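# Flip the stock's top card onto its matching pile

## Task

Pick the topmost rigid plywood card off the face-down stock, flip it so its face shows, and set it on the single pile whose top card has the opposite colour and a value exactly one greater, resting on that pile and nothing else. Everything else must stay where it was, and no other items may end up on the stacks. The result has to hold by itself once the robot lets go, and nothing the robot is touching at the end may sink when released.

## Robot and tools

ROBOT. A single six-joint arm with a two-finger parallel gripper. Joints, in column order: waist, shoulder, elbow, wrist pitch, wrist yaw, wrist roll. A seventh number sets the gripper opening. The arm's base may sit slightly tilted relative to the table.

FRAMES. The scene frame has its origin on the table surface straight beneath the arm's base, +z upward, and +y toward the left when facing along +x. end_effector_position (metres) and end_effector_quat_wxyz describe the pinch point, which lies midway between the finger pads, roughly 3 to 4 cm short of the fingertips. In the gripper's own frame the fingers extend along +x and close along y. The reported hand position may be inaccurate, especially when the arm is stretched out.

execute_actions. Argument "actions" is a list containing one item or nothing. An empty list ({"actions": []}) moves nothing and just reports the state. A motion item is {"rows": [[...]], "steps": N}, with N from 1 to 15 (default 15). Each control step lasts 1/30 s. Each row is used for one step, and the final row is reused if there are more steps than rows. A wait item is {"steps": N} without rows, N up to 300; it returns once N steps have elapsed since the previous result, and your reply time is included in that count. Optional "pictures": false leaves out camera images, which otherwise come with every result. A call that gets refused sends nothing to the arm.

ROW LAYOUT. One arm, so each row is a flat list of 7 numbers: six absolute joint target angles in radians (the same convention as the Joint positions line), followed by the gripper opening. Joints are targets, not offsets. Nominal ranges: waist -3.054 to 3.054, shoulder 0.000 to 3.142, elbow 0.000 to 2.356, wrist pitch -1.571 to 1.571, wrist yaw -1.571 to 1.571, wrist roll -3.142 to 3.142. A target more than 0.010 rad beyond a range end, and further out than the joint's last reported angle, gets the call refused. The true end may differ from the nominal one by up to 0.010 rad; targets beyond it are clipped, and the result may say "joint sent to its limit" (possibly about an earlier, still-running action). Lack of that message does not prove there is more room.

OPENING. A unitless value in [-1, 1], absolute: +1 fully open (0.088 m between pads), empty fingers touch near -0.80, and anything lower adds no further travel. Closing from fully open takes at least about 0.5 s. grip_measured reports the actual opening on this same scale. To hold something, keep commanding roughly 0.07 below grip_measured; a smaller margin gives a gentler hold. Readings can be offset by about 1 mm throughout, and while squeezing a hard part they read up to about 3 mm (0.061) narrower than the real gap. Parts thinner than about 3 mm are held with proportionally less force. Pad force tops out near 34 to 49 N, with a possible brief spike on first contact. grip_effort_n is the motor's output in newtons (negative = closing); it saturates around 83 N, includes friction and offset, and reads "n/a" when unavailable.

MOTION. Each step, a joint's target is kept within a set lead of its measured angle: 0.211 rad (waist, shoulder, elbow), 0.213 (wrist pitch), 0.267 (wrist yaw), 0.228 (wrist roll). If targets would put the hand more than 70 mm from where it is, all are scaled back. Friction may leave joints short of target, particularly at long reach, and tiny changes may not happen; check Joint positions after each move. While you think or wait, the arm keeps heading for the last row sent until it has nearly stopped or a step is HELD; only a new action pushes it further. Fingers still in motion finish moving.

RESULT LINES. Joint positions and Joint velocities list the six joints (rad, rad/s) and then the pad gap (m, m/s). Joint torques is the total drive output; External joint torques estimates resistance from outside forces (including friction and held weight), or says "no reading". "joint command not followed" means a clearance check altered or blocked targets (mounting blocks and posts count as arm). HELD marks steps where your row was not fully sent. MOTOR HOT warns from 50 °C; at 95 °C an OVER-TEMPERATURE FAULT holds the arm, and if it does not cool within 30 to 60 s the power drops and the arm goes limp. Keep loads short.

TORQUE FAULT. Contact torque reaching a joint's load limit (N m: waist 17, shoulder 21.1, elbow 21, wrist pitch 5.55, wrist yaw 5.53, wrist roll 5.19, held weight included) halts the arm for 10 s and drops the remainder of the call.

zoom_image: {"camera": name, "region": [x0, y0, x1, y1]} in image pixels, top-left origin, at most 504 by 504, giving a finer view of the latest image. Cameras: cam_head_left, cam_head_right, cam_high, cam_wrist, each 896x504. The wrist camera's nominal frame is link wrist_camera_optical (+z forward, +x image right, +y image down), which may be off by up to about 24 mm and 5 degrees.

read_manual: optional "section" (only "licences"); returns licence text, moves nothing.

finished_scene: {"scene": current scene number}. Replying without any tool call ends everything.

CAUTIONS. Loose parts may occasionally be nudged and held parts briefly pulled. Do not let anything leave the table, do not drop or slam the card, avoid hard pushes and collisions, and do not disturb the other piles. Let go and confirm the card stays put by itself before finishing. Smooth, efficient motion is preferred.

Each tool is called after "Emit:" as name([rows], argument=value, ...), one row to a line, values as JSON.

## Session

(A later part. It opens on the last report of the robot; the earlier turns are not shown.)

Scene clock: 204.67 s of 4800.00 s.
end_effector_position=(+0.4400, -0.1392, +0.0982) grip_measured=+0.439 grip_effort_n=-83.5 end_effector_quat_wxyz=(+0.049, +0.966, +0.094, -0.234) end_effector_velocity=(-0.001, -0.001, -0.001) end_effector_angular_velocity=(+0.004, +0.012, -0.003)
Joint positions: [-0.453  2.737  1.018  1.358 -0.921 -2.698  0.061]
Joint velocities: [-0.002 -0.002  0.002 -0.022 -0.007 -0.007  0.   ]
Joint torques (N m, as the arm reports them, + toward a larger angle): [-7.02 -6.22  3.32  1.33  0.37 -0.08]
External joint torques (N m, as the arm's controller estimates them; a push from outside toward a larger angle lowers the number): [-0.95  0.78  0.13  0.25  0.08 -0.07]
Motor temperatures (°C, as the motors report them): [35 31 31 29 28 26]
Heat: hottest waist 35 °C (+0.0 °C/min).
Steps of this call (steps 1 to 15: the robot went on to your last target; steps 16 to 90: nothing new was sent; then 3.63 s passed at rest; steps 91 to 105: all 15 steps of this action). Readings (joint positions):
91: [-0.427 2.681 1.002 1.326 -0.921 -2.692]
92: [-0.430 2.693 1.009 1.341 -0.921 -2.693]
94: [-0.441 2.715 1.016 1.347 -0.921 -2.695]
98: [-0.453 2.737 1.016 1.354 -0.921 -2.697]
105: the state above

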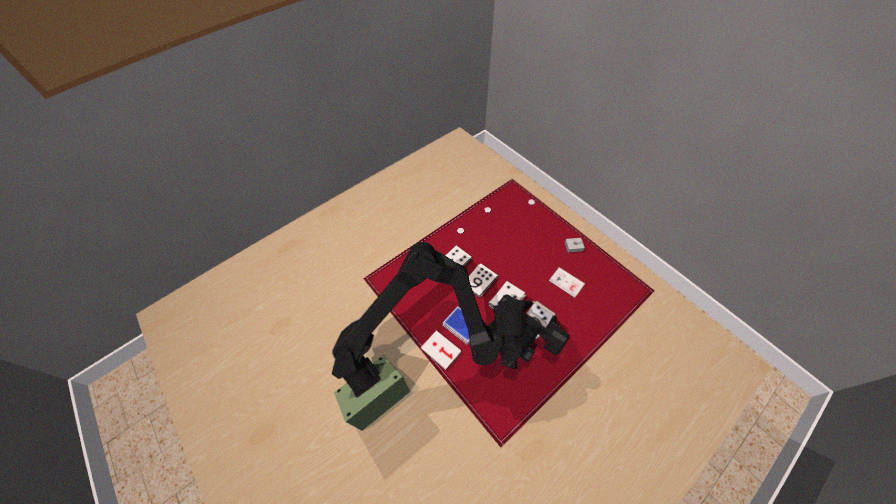

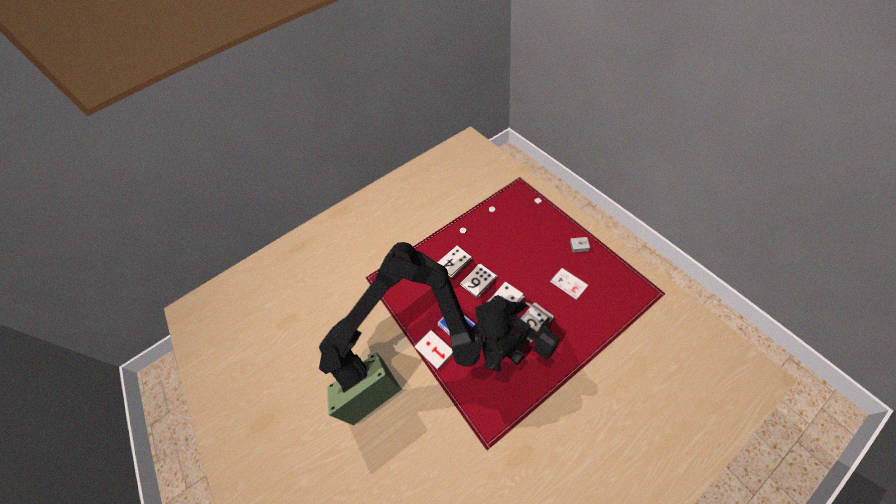

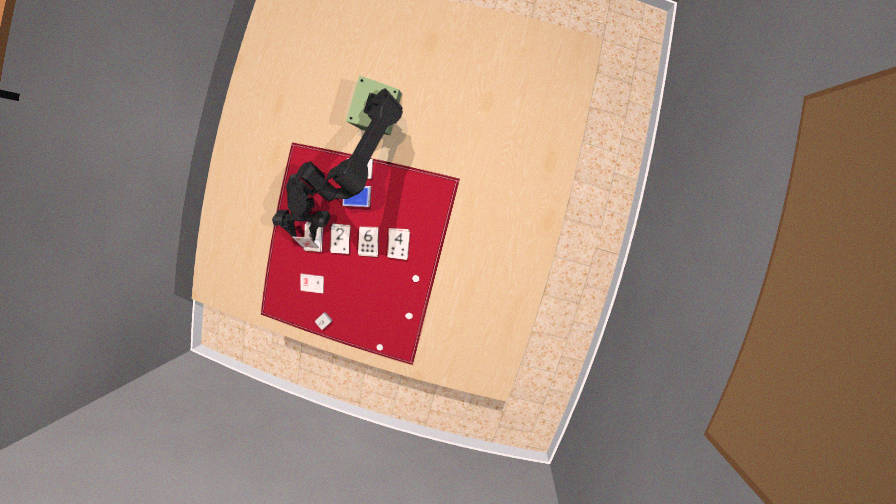

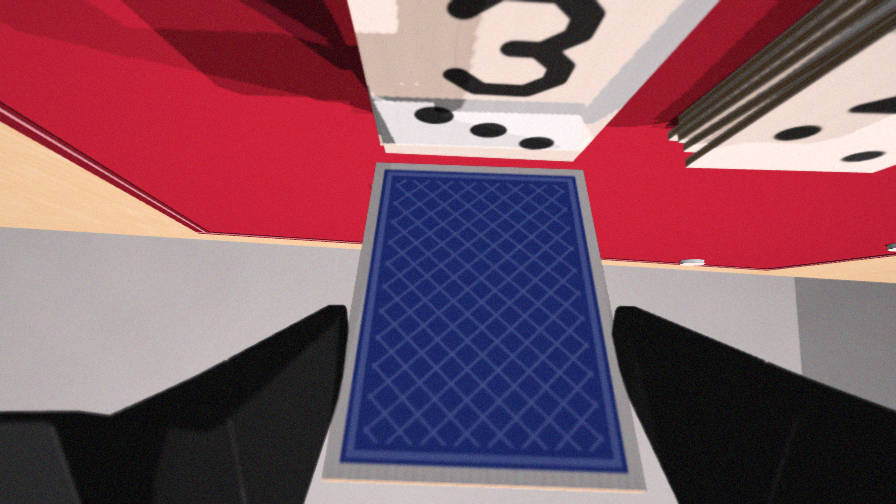

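Emit:
execute_actions([
  {"rows":[[-0.442,2.765,1.03,1.375,-0.92,-2.70,0.36],[-0.442,2.765,1.03,1.375,-0.92,-2.70,0.36],[-0.442,2.765,1.03,1.375,-0.92,-2.70,0.36],[-0.442,2.765,1.03,1.375,-0.92,-2.70,0.36],[-0.442,2.765,1.03,1.375,-0.92,-2.70,0.36],[-0.442,2.765,1.03,1.375,-0.92,-2.70,0.36],[-0.442,2.765,1.03,1.375,-0.92,-2.70,0.36],[-0.442,2.765,1.03,1.375,-0.92,-2.70,0.36],[-0.442,2.765,1.03,1.375,-0.92,-2.70,0.47]]},
], pictures=false)

Emit:
execute_actions([
  {"rows":[[-0.442,2.76,1.028,1.35,-0.923,-2.716,0.47],[-0.441,2.755,1.027,1.32,-0.926,-2.733,0.47],[-0.441,2.75,1.025,1.295,-0.929,-2.75,0.47],[-0.44,2.745,1.024,1.27,-0.932,-2.766,0.47],[-0.44,2.74,1.022,1.24,-0.935,-2.78,0.47],[-0.44,2.735,1.021,1.215,-0.938,-2.80,0.47],[-0.439,2.73,1.02,1.19,-0.94,-2.815,0.47],[-0.439,2.725,1.018,1.16,-0.943,-2.83,0.47],[-0.438,2.72,1.016,1.135,-0.946,-2.85,0.47],[-0.438,2.715,1.015,1.108,-0.949,-2.865,0.47]]},
])

Scene clock: 230.10 s of 4800.00 s.
end_effector_position=(+0.4395, -0.1387, +0.0910) grip_measured=+0.470 grip_effort_n=-37.9 end_effector_quat_wxyz=(+0.050, +0.965, +0.098, -0.237) end_effector_velocity=(-0.002, +0.001, +0.000) end_effector_angular_velocity=(+0.008, +0.002, +0.002)
Joint positions: [-0.442  2.755  1.022  1.372 -0.921 -2.698  0.062]
Joint velocities: [-0.002 -0.002 -0.007  0.007 -0.007  0.007  0.003]
Joint torques (N m, as the arm reports them, + toward a larger angle): [-6.8  -6.04  3.33  1.34  0.37 -0.08]
External joint torques (N m, as the arm's controller estimates them; a push from outside toward a larger angle lowers the number): [-0.79  1.    0.26  0.25  0.1  -0.07]
Motor temperatures (°C, as the motors report them): [37 32 31 30 28 26]
Heat: hottest waist 37 °C (+3.0 °C/min).
Steps of this call (steps 1 to 15: the robot went on to your last target; steps 16 to 90: nothing new was sent; then 21.93 s passed at rest; steps 91 to 105: all 15 steps of this action). Readings (joint positions):
91: [-0.452 2.739 1.018 1.360 -0.921 -2.698]
92: [-0.451 2.742 1.020 1.366 -0.921 -2.698]
94: [-0.447 2.749 1.022 1.368 -0.921 -2.698]
98: [-0.442 2.755 1.022 1.371 -0.921 -2.698]
105: the state above

Scene clock: 230.60 s of 4800.00 s.
end_effector_position=(+0.4266, -0.1481, +0.0659) grip_measured=+0.473 grip_effort_n=-15.6 end_effector_quat_wxyz=(+0.046, +0.948, +0.080, -0.305) end_effector_velocity=(-0.004, +0.004, -0.014) end_effector_angular_velocity=(-0.010, +0.064, +0.006)
Joint positions: [-0.438  2.731  1.02   1.12  -0.946 -2.856  0.062]
Joint velocities: [ 0.022 -0.012 -0.002 -0.095 -0.007 -0.066 -0.   ]
Joint torques (N m, as the arm reports them, + toward a larger angle): [-6.93 -9.32  2.08  1.12  0.1  -0.09]
External joint torques (N m, as the arm's controller estimates them; a push from outside toward a larger angle lowers the number): [-0.59 -1.99 -1.34 -0.04 -0.1  -0.07]
Motor temperatures (°C, as the motors report them): [37 32 31 30 28 26]
Heat: hottest waist 37 °C (+3.0 °C/min).
Steps of this call (steps 1 to 15: all 15 steps of this action). Readings (joint positions):
1: [-0.442 2.755 1.022 1.372 -0.921 -2.700]
2: [-0.442 2.755 1.022 1.362 -0.921 -2.708]
4: [-0.443 2.754 1.023 1.333 -0.923 -2.729]
8: [-0.449 2.738 1.023 1.236 -0.932 -2.786]
15: the state above

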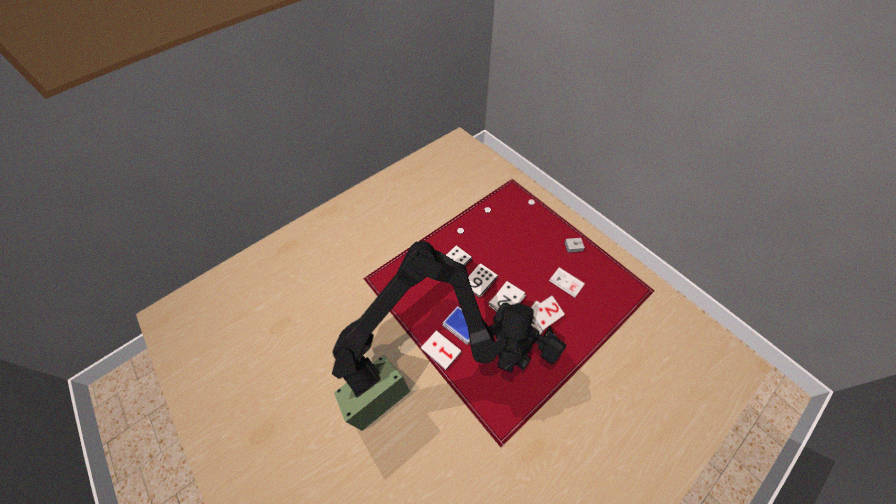

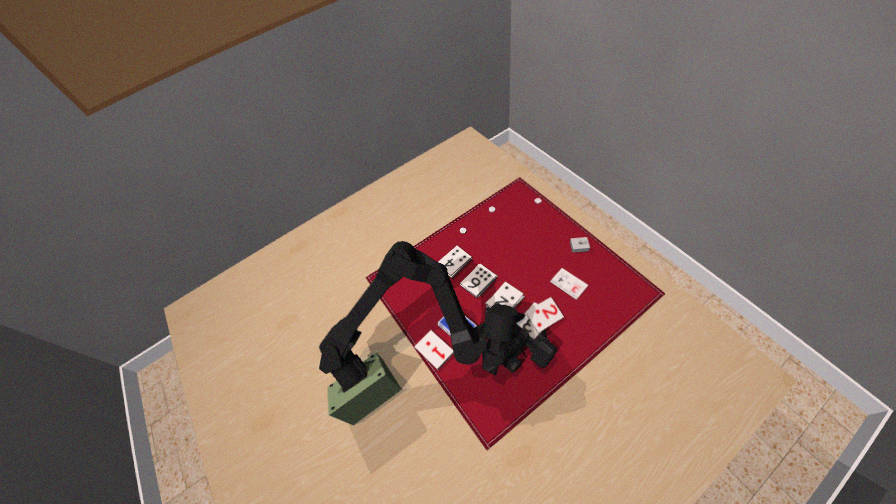

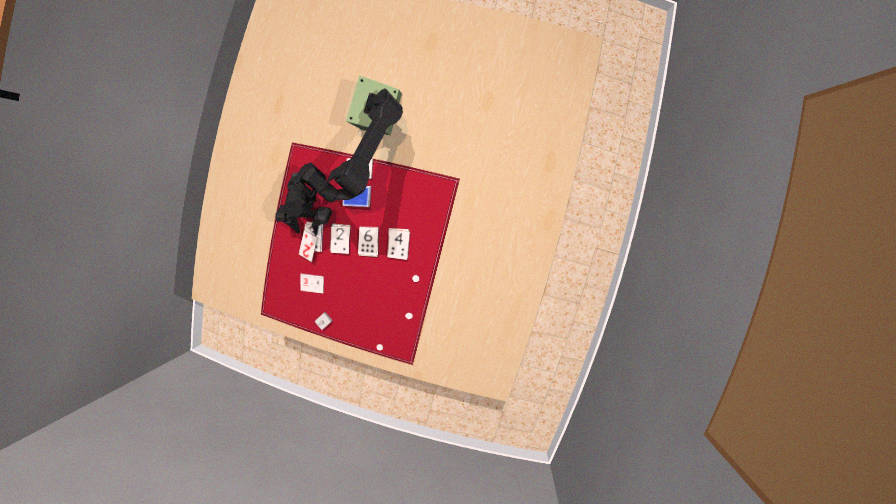

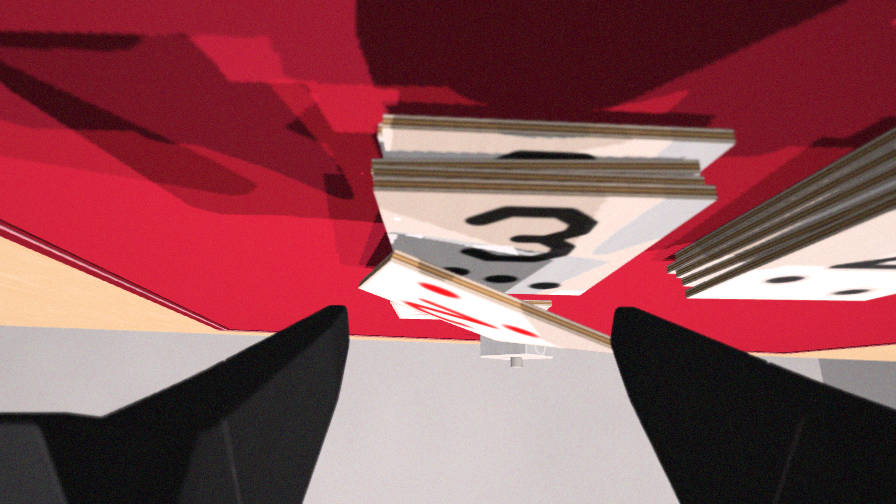

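Slipped out face up. Back off and look.

Emit:
execute_actions([
  {"rows":[[-0.5,2.6,0.95,1.0,-0.95,-2.87,1]]},
])

Emit:
zoom_image(camera="cam_high", region=[260,190,400,300])

Emit:
zoom_image(camera="cam_head_left", region=[470,260,610,370])

Scene clock: 237.17 s of 4800.00 s.
end_effector_position=(+0.4158, -0.1478, +0.0988) grip_measured=+0.997 grip_effort_n=15.6 end_effector_quat_wxyz=(+0.025, +0.952, +0.050, -0.302) end_effector_velocity=(-0.001, +0.000, -0.000) end_effector_angular_velocity=(+0.002, +0.005, +0.004)
Joint positions: [-0.5    2.609  0.956  1.001 -0.951 -2.868  0.088]
Joint velocities: [-0.002 -0.002 -0.002 -0.007 -0.007 -0.007  0.001]
Joint torques (N m, as the arm reports them, + toward a larger angle): [-6.4  -8.15  2.32  1.15  0.22 -0.07]
External joint torques (N m, as the arm's controller estimates them; a push from outside toward a larger angle lowers the number): [-0.63 -1.37 -1.3   0.02  0.07 -0.06]
Motor temperatures (°C, as the motors report them): [38 34 31 30 28 26]
Heat: hottest waist 38 °C (+4.1 °C/min).
Steps of this call (steps 1 to 30: the robot went on to your last target; steps 31 to 90: nothing new was sent; then 3.07 s passed at rest; steps 91 to 105: all 15 steps of this action). Readings (joint positions):
91: [-0.439 2.717 1.014 1.093 -0.946 -2.865]
92: [-0.448 2.693 0.995 1.055 -0.947 -2.866]
94: [-0.474 2.651 0.968 1.029 -0.951 -2.866]
98: [-0.501 2.610 0.964 1.011 -0.951 -2.868]
105: the state above

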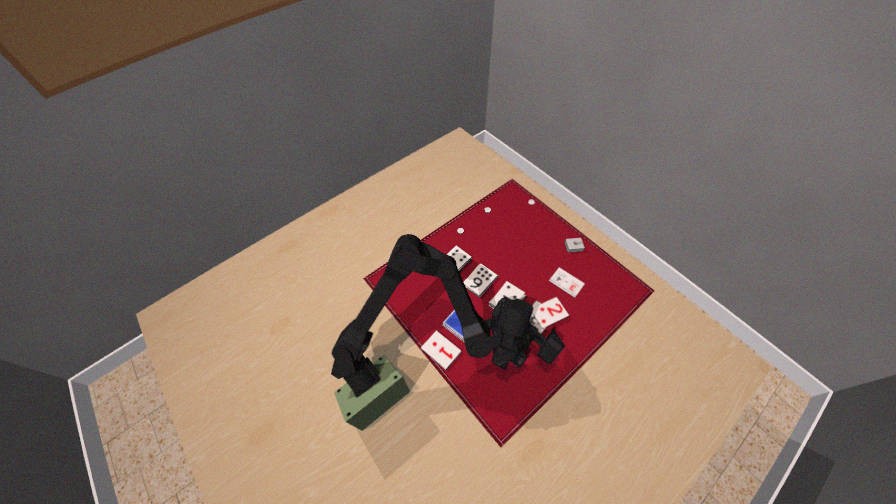

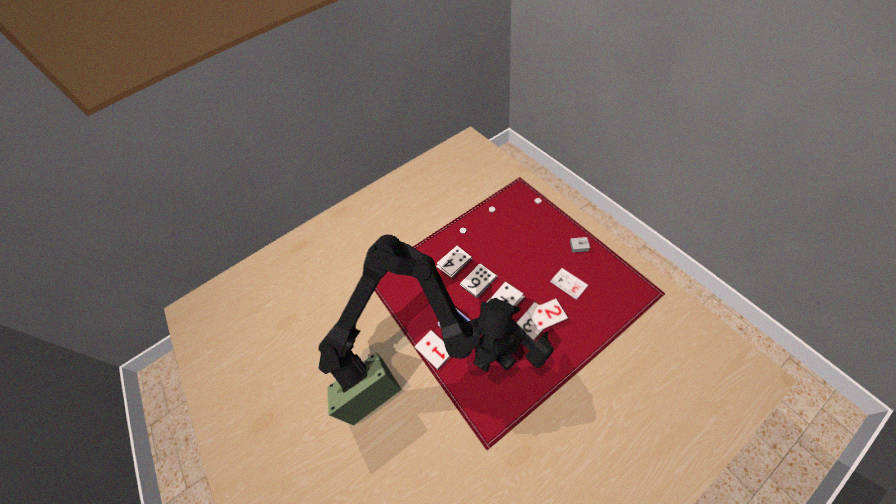

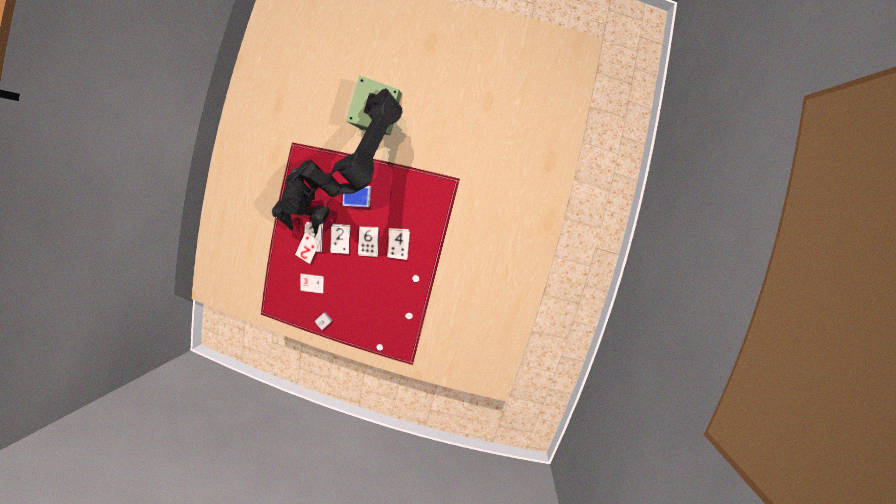

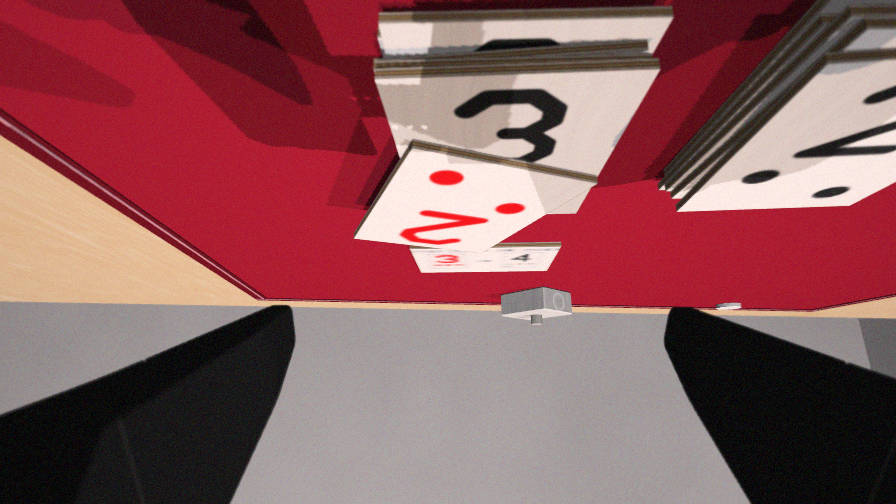

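Region (260, 190, 400, 300) of cam_high's 896x504 image, scaled by 3.600, with more detail than that image has; it fills the top 396 rows of this view, and the rest is white.

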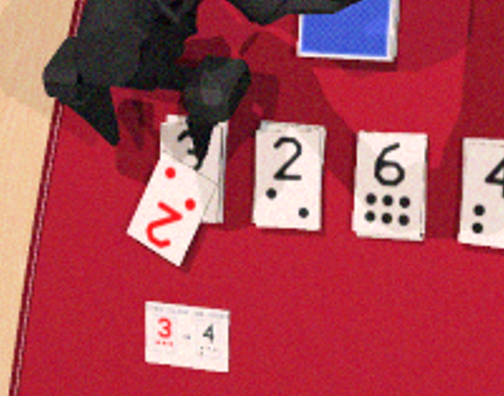

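Region (470, 260, 610, 370) of cam_head_left's 896x504 image, scaled by 3.600, with more detail than that image has; it fills the top 396 rows of this view, and the rest is white.

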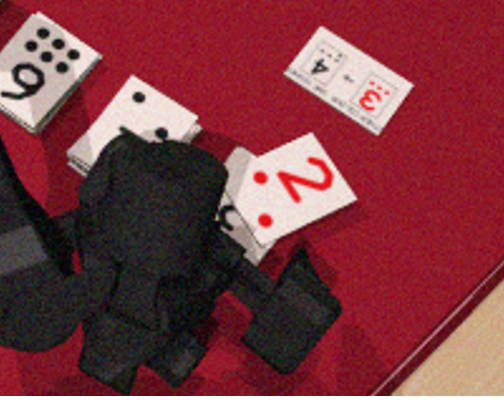

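Emit:
execute_actions([
  {"rows":[[-0.45,2.45,1.5,0.3,-0.75,0.27,1]]},
], pictures=false)

Emit:
execute_actions([
  {"steps":30},
], pictures=false)

Emit:
execute_actions([
  {"rows":[[-0.34,2.70,1.785,-0.34,-0.697,0.23,1]]},
], pictures=false)

Emit:
execute_actions([
  {"steps":15},
])

Scene clock: 262.57 s of 4800.00 s.
end_effector_position=(+0.5413, -0.1152, +0.2226) grip_measured=+1.000 grip_effort_n=15.1 end_effector_quat_wxyz=(-0.295, +0.915, -0.114, -0.251) end_effector_velocity=(+0.020, +0.026, +0.047) end_effector_angular_velocity=(+1.652, -0.018, -1.107)
Joint positions: [-0.45   2.445  1.483  0.354 -0.756 -2.095  0.088]
Joint velocities: [-0.002 -0.081  0.242 -0.491  0.022  1.868 -0.   ]
Joint torques (N m, as the arm reports them, + toward a larger angle): [-8.35 -6.57  3.75  0.73  0.43  0.12]
External joint torques (N m, as the arm's controller estimates them; a push from outside toward a larger angle lowers the number): [-0.92 -1.24  0.09 -0.03  0.17  0.11]
Motor temperatures (°C, as the motors report them): [38 36 31 31 28 26]
Heat: hottest waist 38 °C (+3.0 °C/min).
Steps of this call (steps 1 to 15: the robot went on to your last target; steps 16 to 90: nothing new was sent; then 21.90 s passed at rest; steps 91 to 105: all 15 steps of this action). Readings (joint positions):
91: [-0.498 2.599 0.968 0.977 -0.936 -2.847]
92: [-0.492 2.589 0.991 0.924 -0.897 -2.803]
94: [-0.477 2.562 1.056 0.850 -0.845 -2.721]
98: [-0.457 2.495 1.231 0.670 -0.785 -2.526]
105: the state above

Scene clock: 263.57 s of 4800.00 s.
end_effector_position=(+0.5385, -0.1183, +0.2180) grip_measured=+1.000 grip_effort_n=14.7 end_effector_quat_wxyz=(+0.909, -0.298, +0.286, +0.052) end_effector_velocity=(-0.002, +0.001, +0.000) end_effector_angular_velocity=(+1.524, -0.134, -1.005)
Joint positions: [-0.45   2.446  1.492  0.3   -0.753 -0.239  0.088]
Joint velocities: [-0.002 -0.007 -0.007 -0.007 -0.007  1.824 -0.   ]
Joint torques (N m, as the arm reports them, + toward a larger angle): [-8.38 -7.5   5.17  1.24  0.36  0.15]
External joint torques (N m, as the arm's controller estimates them; a push from outside toward a larger angle lowers the number): [-0.8   0.16 -0.01  0.03  0.13  0.11]
Motor temperatures (°C, as the motors report them): [38 36 31 31 28 26]
Heat: hottest waist 38 °C (+3.0 °C/min).
Steps of this call (steps 1 to 30: the robot went on to your last target). Readings (joint positions):
1: [-0.450 2.444 1.489 0.338 -0.755 -2.033]
2: [-0.450 2.444 1.492 0.327 -0.755 -1.971]
4: [-0.450 2.445 1.492 0.309 -0.754 -1.848]
8: [-0.450 2.446 1.492 0.304 -0.753 -1.600]
30: the state above

Scene clock: 264.07 s of 4800.00 s.
end_effector_position=(+0.5107, -0.1482, +0.0812) grip_measured=+1.000 grip_effort_n=14.7 end_effector_quat_wxyz=(+0.850, +0.064, +0.507, -0.126) end_effector_velocity=(+0.003, -0.021, +0.058) end_effector_angular_velocity=(+0.053, -0.049, -0.127)
Joint positions: [-0.331  2.699  1.765 -0.319 -0.7    0.223  0.088]
Joint velocities: [-0.105 -0.002  0.134 -0.183 -0.022  0.037 -0.   ]
Joint torques (N m, as the arm reports them, + toward a larger angle): [-9.35 -8.84  5.02  0.92  0.21  0.09]
External joint torques (N m, as the arm's controller estimates them; a push from outside toward a larger angle lowers the number): [-1.38  0.23  0.21 -0.05  0.14  0.09]
Motor temperatures (°C, as the motors report them): [39 36 31 31 28 26]
Heat: hottest waist 39 °C (+4.0 °C/min).
Steps of this call (steps 1 to 15: all 15 steps of this action). Readings (joint positions):
1: [-0.448 2.462 1.511 0.272 -0.749 -0.187]
2: [-0.438 2.494 1.562 0.231 -0.737 -0.139]
4: [-0.406 2.568 1.662 0.137 -0.718 -0.035]
8: [-0.338 2.670 1.749 -0.096 -0.705 0.160]
15: the state above

Scene clock: 264.57 s of 4800.00 s.
end_effector_position=(+0.5107, -0.1499, +0.0858) grip_measured=+1.000 grip_effort_n=14.2 end_effector_quat_wxyz=(+0.849, +0.070, +0.506, -0.131) end_effector_velocity=(-0.001, +0.002, +0.000) end_effector_angular_velocity=(+0.015, -0.003, +0.016)
Joint positions: [-0.339  2.699  1.778 -0.339 -0.699  0.228  0.088]
Joint velocities: [-0.002 -0.002 -0.007  0.007 -0.022 -0.007 -0.   ]
Joint torques (N m, as the arm reports them, + toward a larger angle): [-9.18 -8.87  4.63  0.92  0.21  0.1 ]
External joint torques (N m, as the arm's controller estimates them; a push from outside toward a larger angle lowers the number): [-1.02 -0.32 -0.02  0.01  0.12  0.1 ]
Motor temperatures (°C, as the motors report them): [39 36 31 31 28 26]
Heat: hottest waist 39 °C (+3.0 °C/min).
Steps of this call (steps 1 to 15: the robot went on to your last target). Readings (joint positions):
1: [-0.334 2.699 1.770 -0.323 -0.700 0.224]
2: [-0.337 2.699 1.774 -0.327 -0.700 0.225]
4: [-0.339 2.699 1.778 -0.333 -0.700 0.227]
8: [-0.339 2.699 1.778 -0.338 -0.699 0.228]
15: the state above

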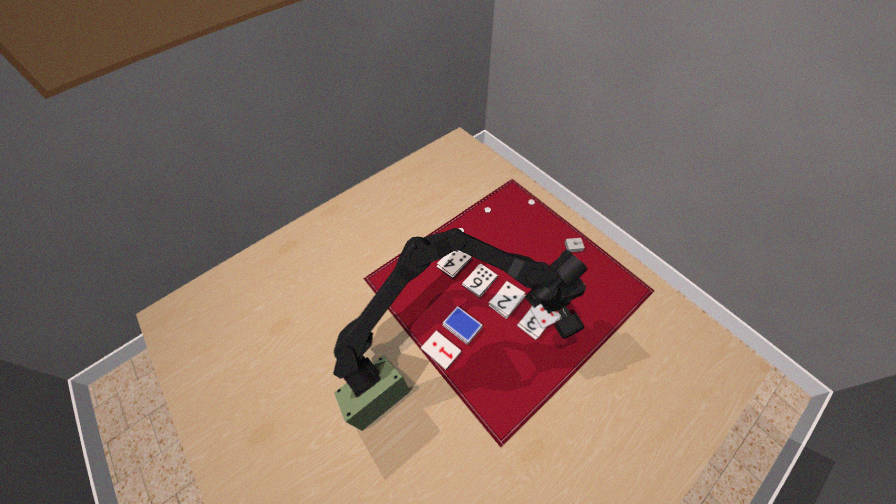

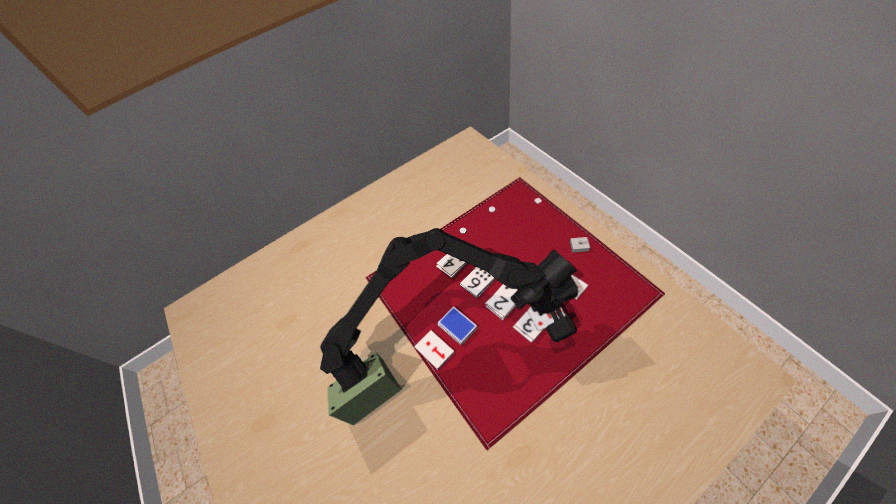

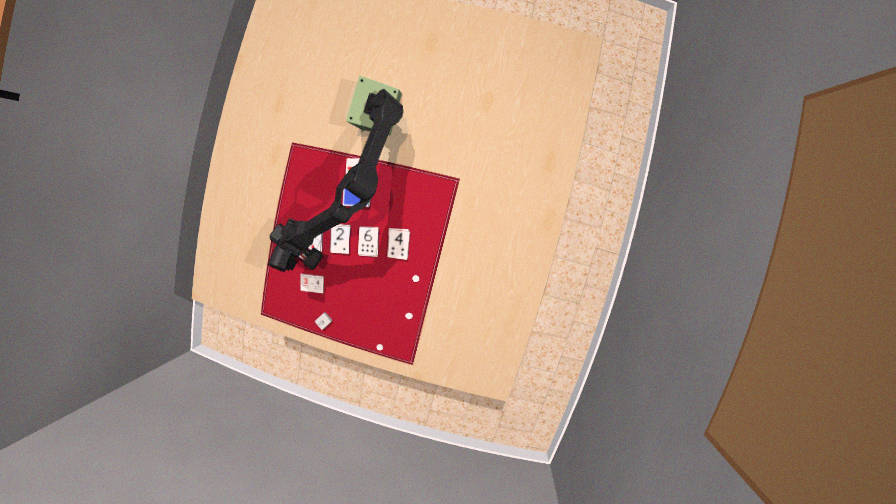

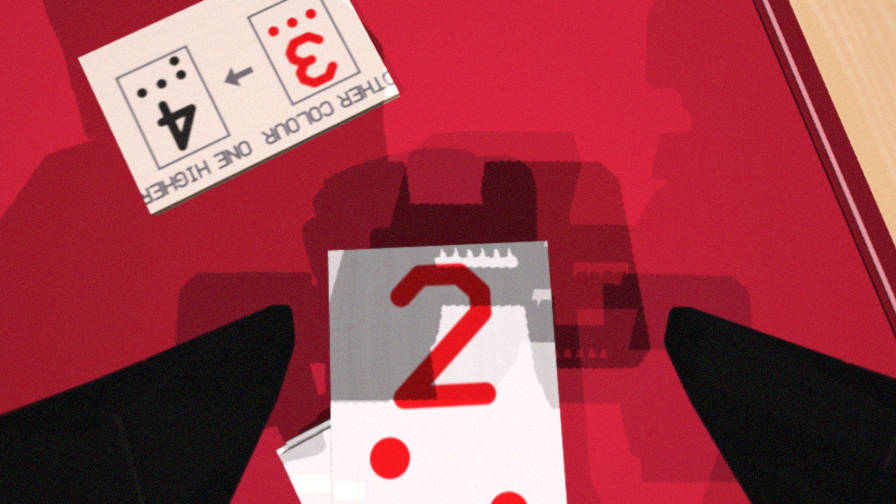

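Emit:
execute_actions([
  {"rows":[[-0.32,2.705,1.785,-0.335,-0.697,0.24,1],[-0.31,2.705,1.785,-0.335,-0.697,0.25,1],[-0.30,2.715,1.785,-0.325,-0.697,0.26,1],[-0.29,2.725,1.785,-0.315,-0.697,0.26,1],[-0.28,2.735,1.785,-0.305,-0.697,0.27,1],[-0.27,2.748,1.785,-0.292,-0.697,0.28,1]]},
])

Scene clock: 275.83 s of 4800.00 s.
end_effector_position=(+0.5161, -0.1345, +0.0470) grip_measured=+1.000 grip_effort_n=14.7 end_effector_quat_wxyz=(+0.839, +0.071, +0.525, -0.122) end_effector_velocity=(-0.004, -0.020, +0.019) end_effector_angular_velocity=(-0.004, -0.039, -0.044)
Joint positions: [-0.264  2.739  1.78  -0.293 -0.698  0.277  0.088]
Joint velocities: [-0.051 -0.002 -0.007  0.007  0.007  0.007 -0.   ]
Joint torques (N m, as the arm reports them, + toward a larger angle): [-9.61 -7.78  4.07  0.92  0.17  0.1 ]
External joint torques (N m, as the arm's controller estimates them; a push from outside toward a larger angle lowers the number): [-1.38  0.63 -0.16  0.13  0.08  0.09]
Motor temperatures (°C, as the motors report them): [41 37 32 30 28 26]
Heat: hottest waist 41 °C (+5.1 °C/min).
Steps of this call (steps 1 to 15: the robot went on to your last target; steps 16 to 90: nothing new was sent; then 7.77 s passed at rest; steps 91 to 105: all 15 steps of this action). Readings (joint positions):
91: [-0.338 2.699 1.778 -0.339 -0.699 0.230]
92: [-0.337 2.699 1.778 -0.339 -0.699 0.234]
94: [-0.325 2.701 1.778 -0.333 -0.698 0.246]
98: [-0.284 2.720 1.780 -0.303 -0.698 0.269]
105: the state above

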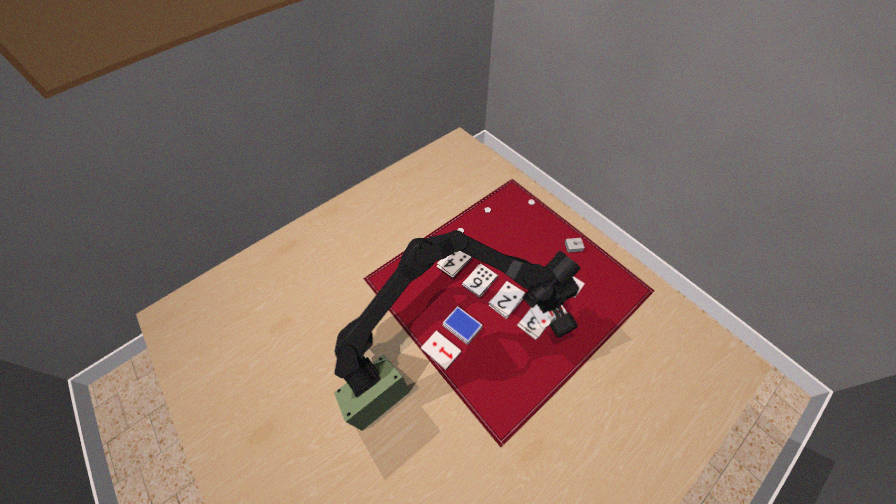

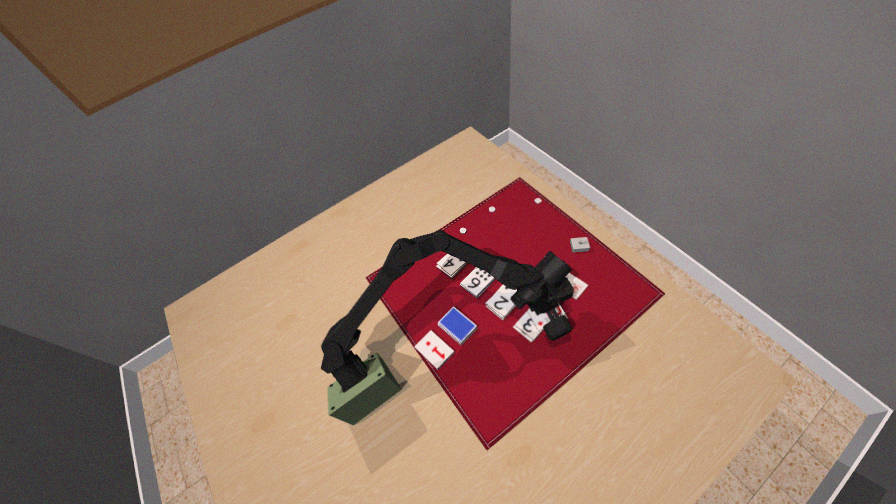

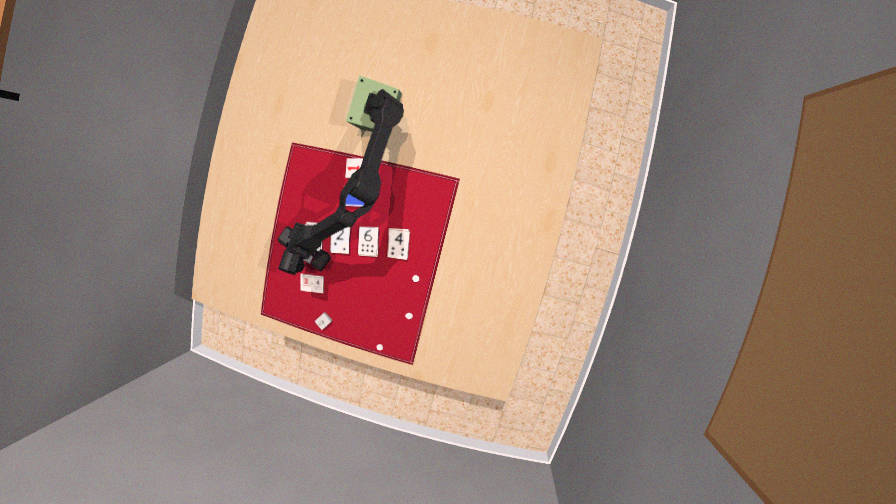

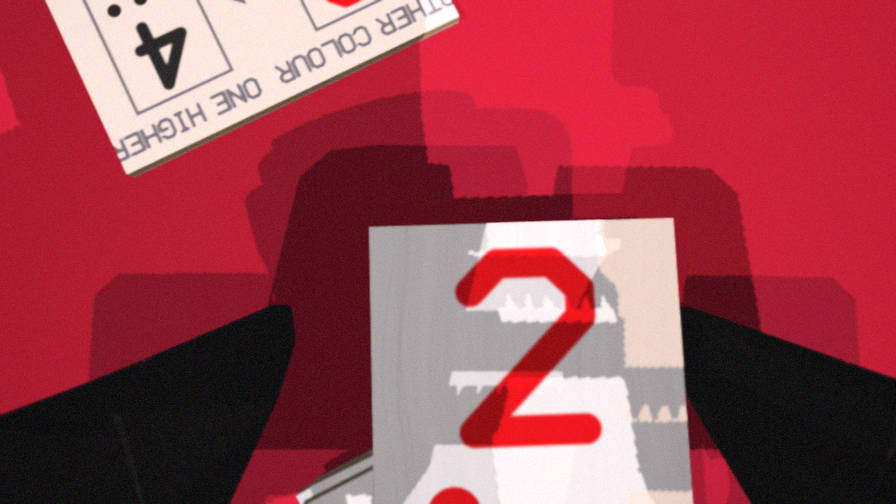

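Emit:
execute_actions([
  {"rows":[[-0.285,2.752,1.785,-0.29,-0.697,0.27,1],[-0.285,2.752,1.785,-0.29,-0.697,0.27,1],[-0.285,2.752,1.785,-0.29,-0.697,0.27,1],[-0.285,2.752,1.785,-0.29,-0.697,0.27,1],[-0.285,2.752,1.785,-0.29,-0.697,0.27,1],[-0.285,2.752,1.785,-0.29,-0.697,0.27,0.36]]},
])

Scene clock: 281.60 s of 4800.00 s.
end_effector_position=(+0.5150, -0.1416, +0.0535) grip_measured=+0.463 grip_effort_n=-83.5 end_effector_quat_wxyz=(+0.842, +0.073, +0.519, -0.125) end_effector_velocity=(-0.003, +0.000, +0.003) end_effector_angular_velocity=(+0.002, +0.009, +0.006)
Joint positions: [-0.283  2.74   1.78  -0.291 -0.698  0.272  0.062]
Joint velocities: [-0.007 -0.007 -0.002 -0.022 -0.007 -0.022 -0.   ]
Joint torques (N m, as the arm reports them, + toward a larger angle): [-9.41 -7.42  4.08  1.03  0.16 -0.07]
External joint torques (N m, as the arm's controller estimates them; a push from outside toward a larger angle lowers the number): [-1.    1.2  -0.34  0.18  0.06 -0.07]
Motor temperatures (°C, as the motors report them): [42 37 32 30 28 26]
Heat: hottest waist 42 °C (+5.0 °C/min).
Steps of this call (steps 1 to 15: the robot went on to your last target; steps 16 to 90: nothing new was sent; then 2.27 s passed at rest; steps 91 to 105: all 15 steps of this action). Readings (joint positions):
91: [-0.268 2.739 1.780 -0.293 -0.698 0.278]
92: [-0.269 2.739 1.780 -0.293 -0.698 0.277]
94: [-0.273 2.739 1.780 -0.293 -0.698 0.275]
98: [-0.282 2.739 1.780 -0.292 -0.698 0.272]
105: the state above

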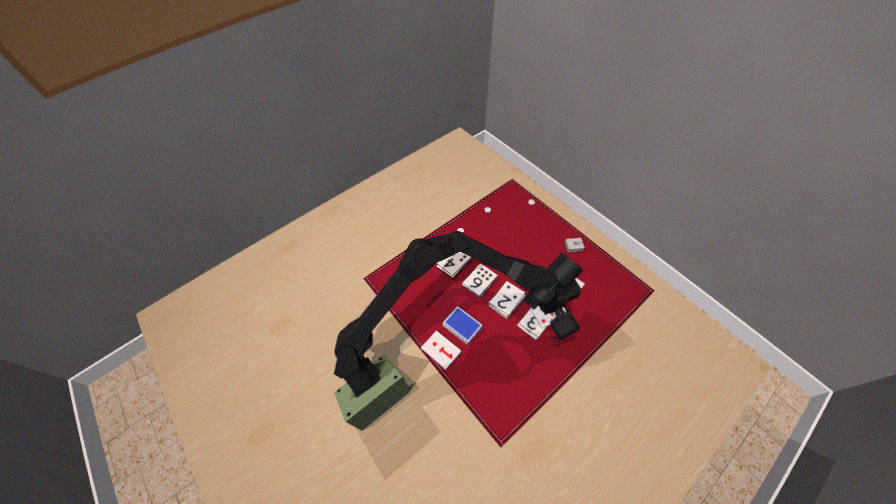

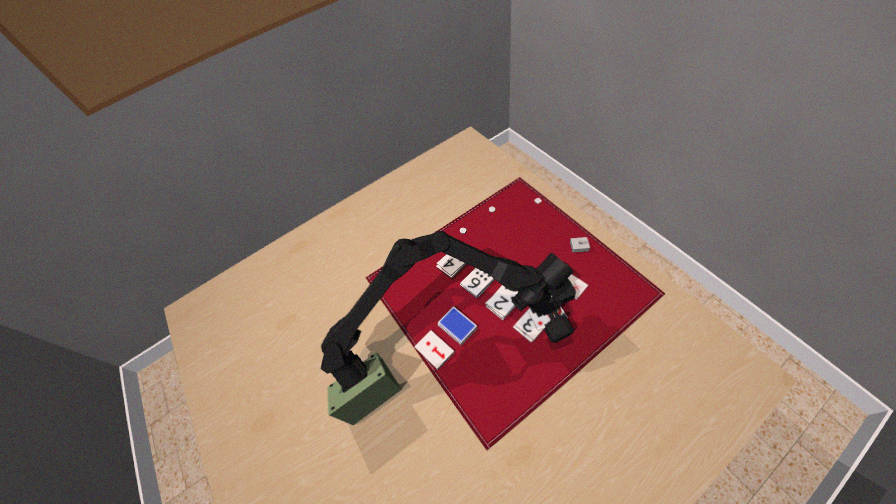

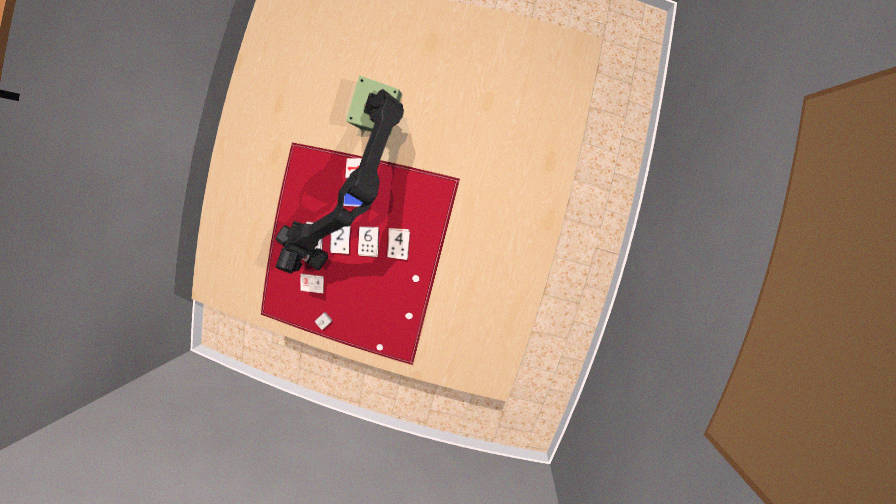

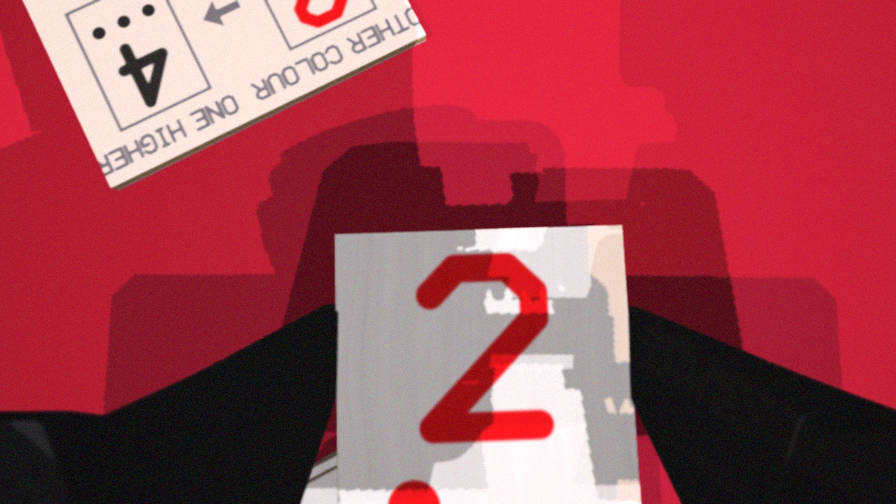

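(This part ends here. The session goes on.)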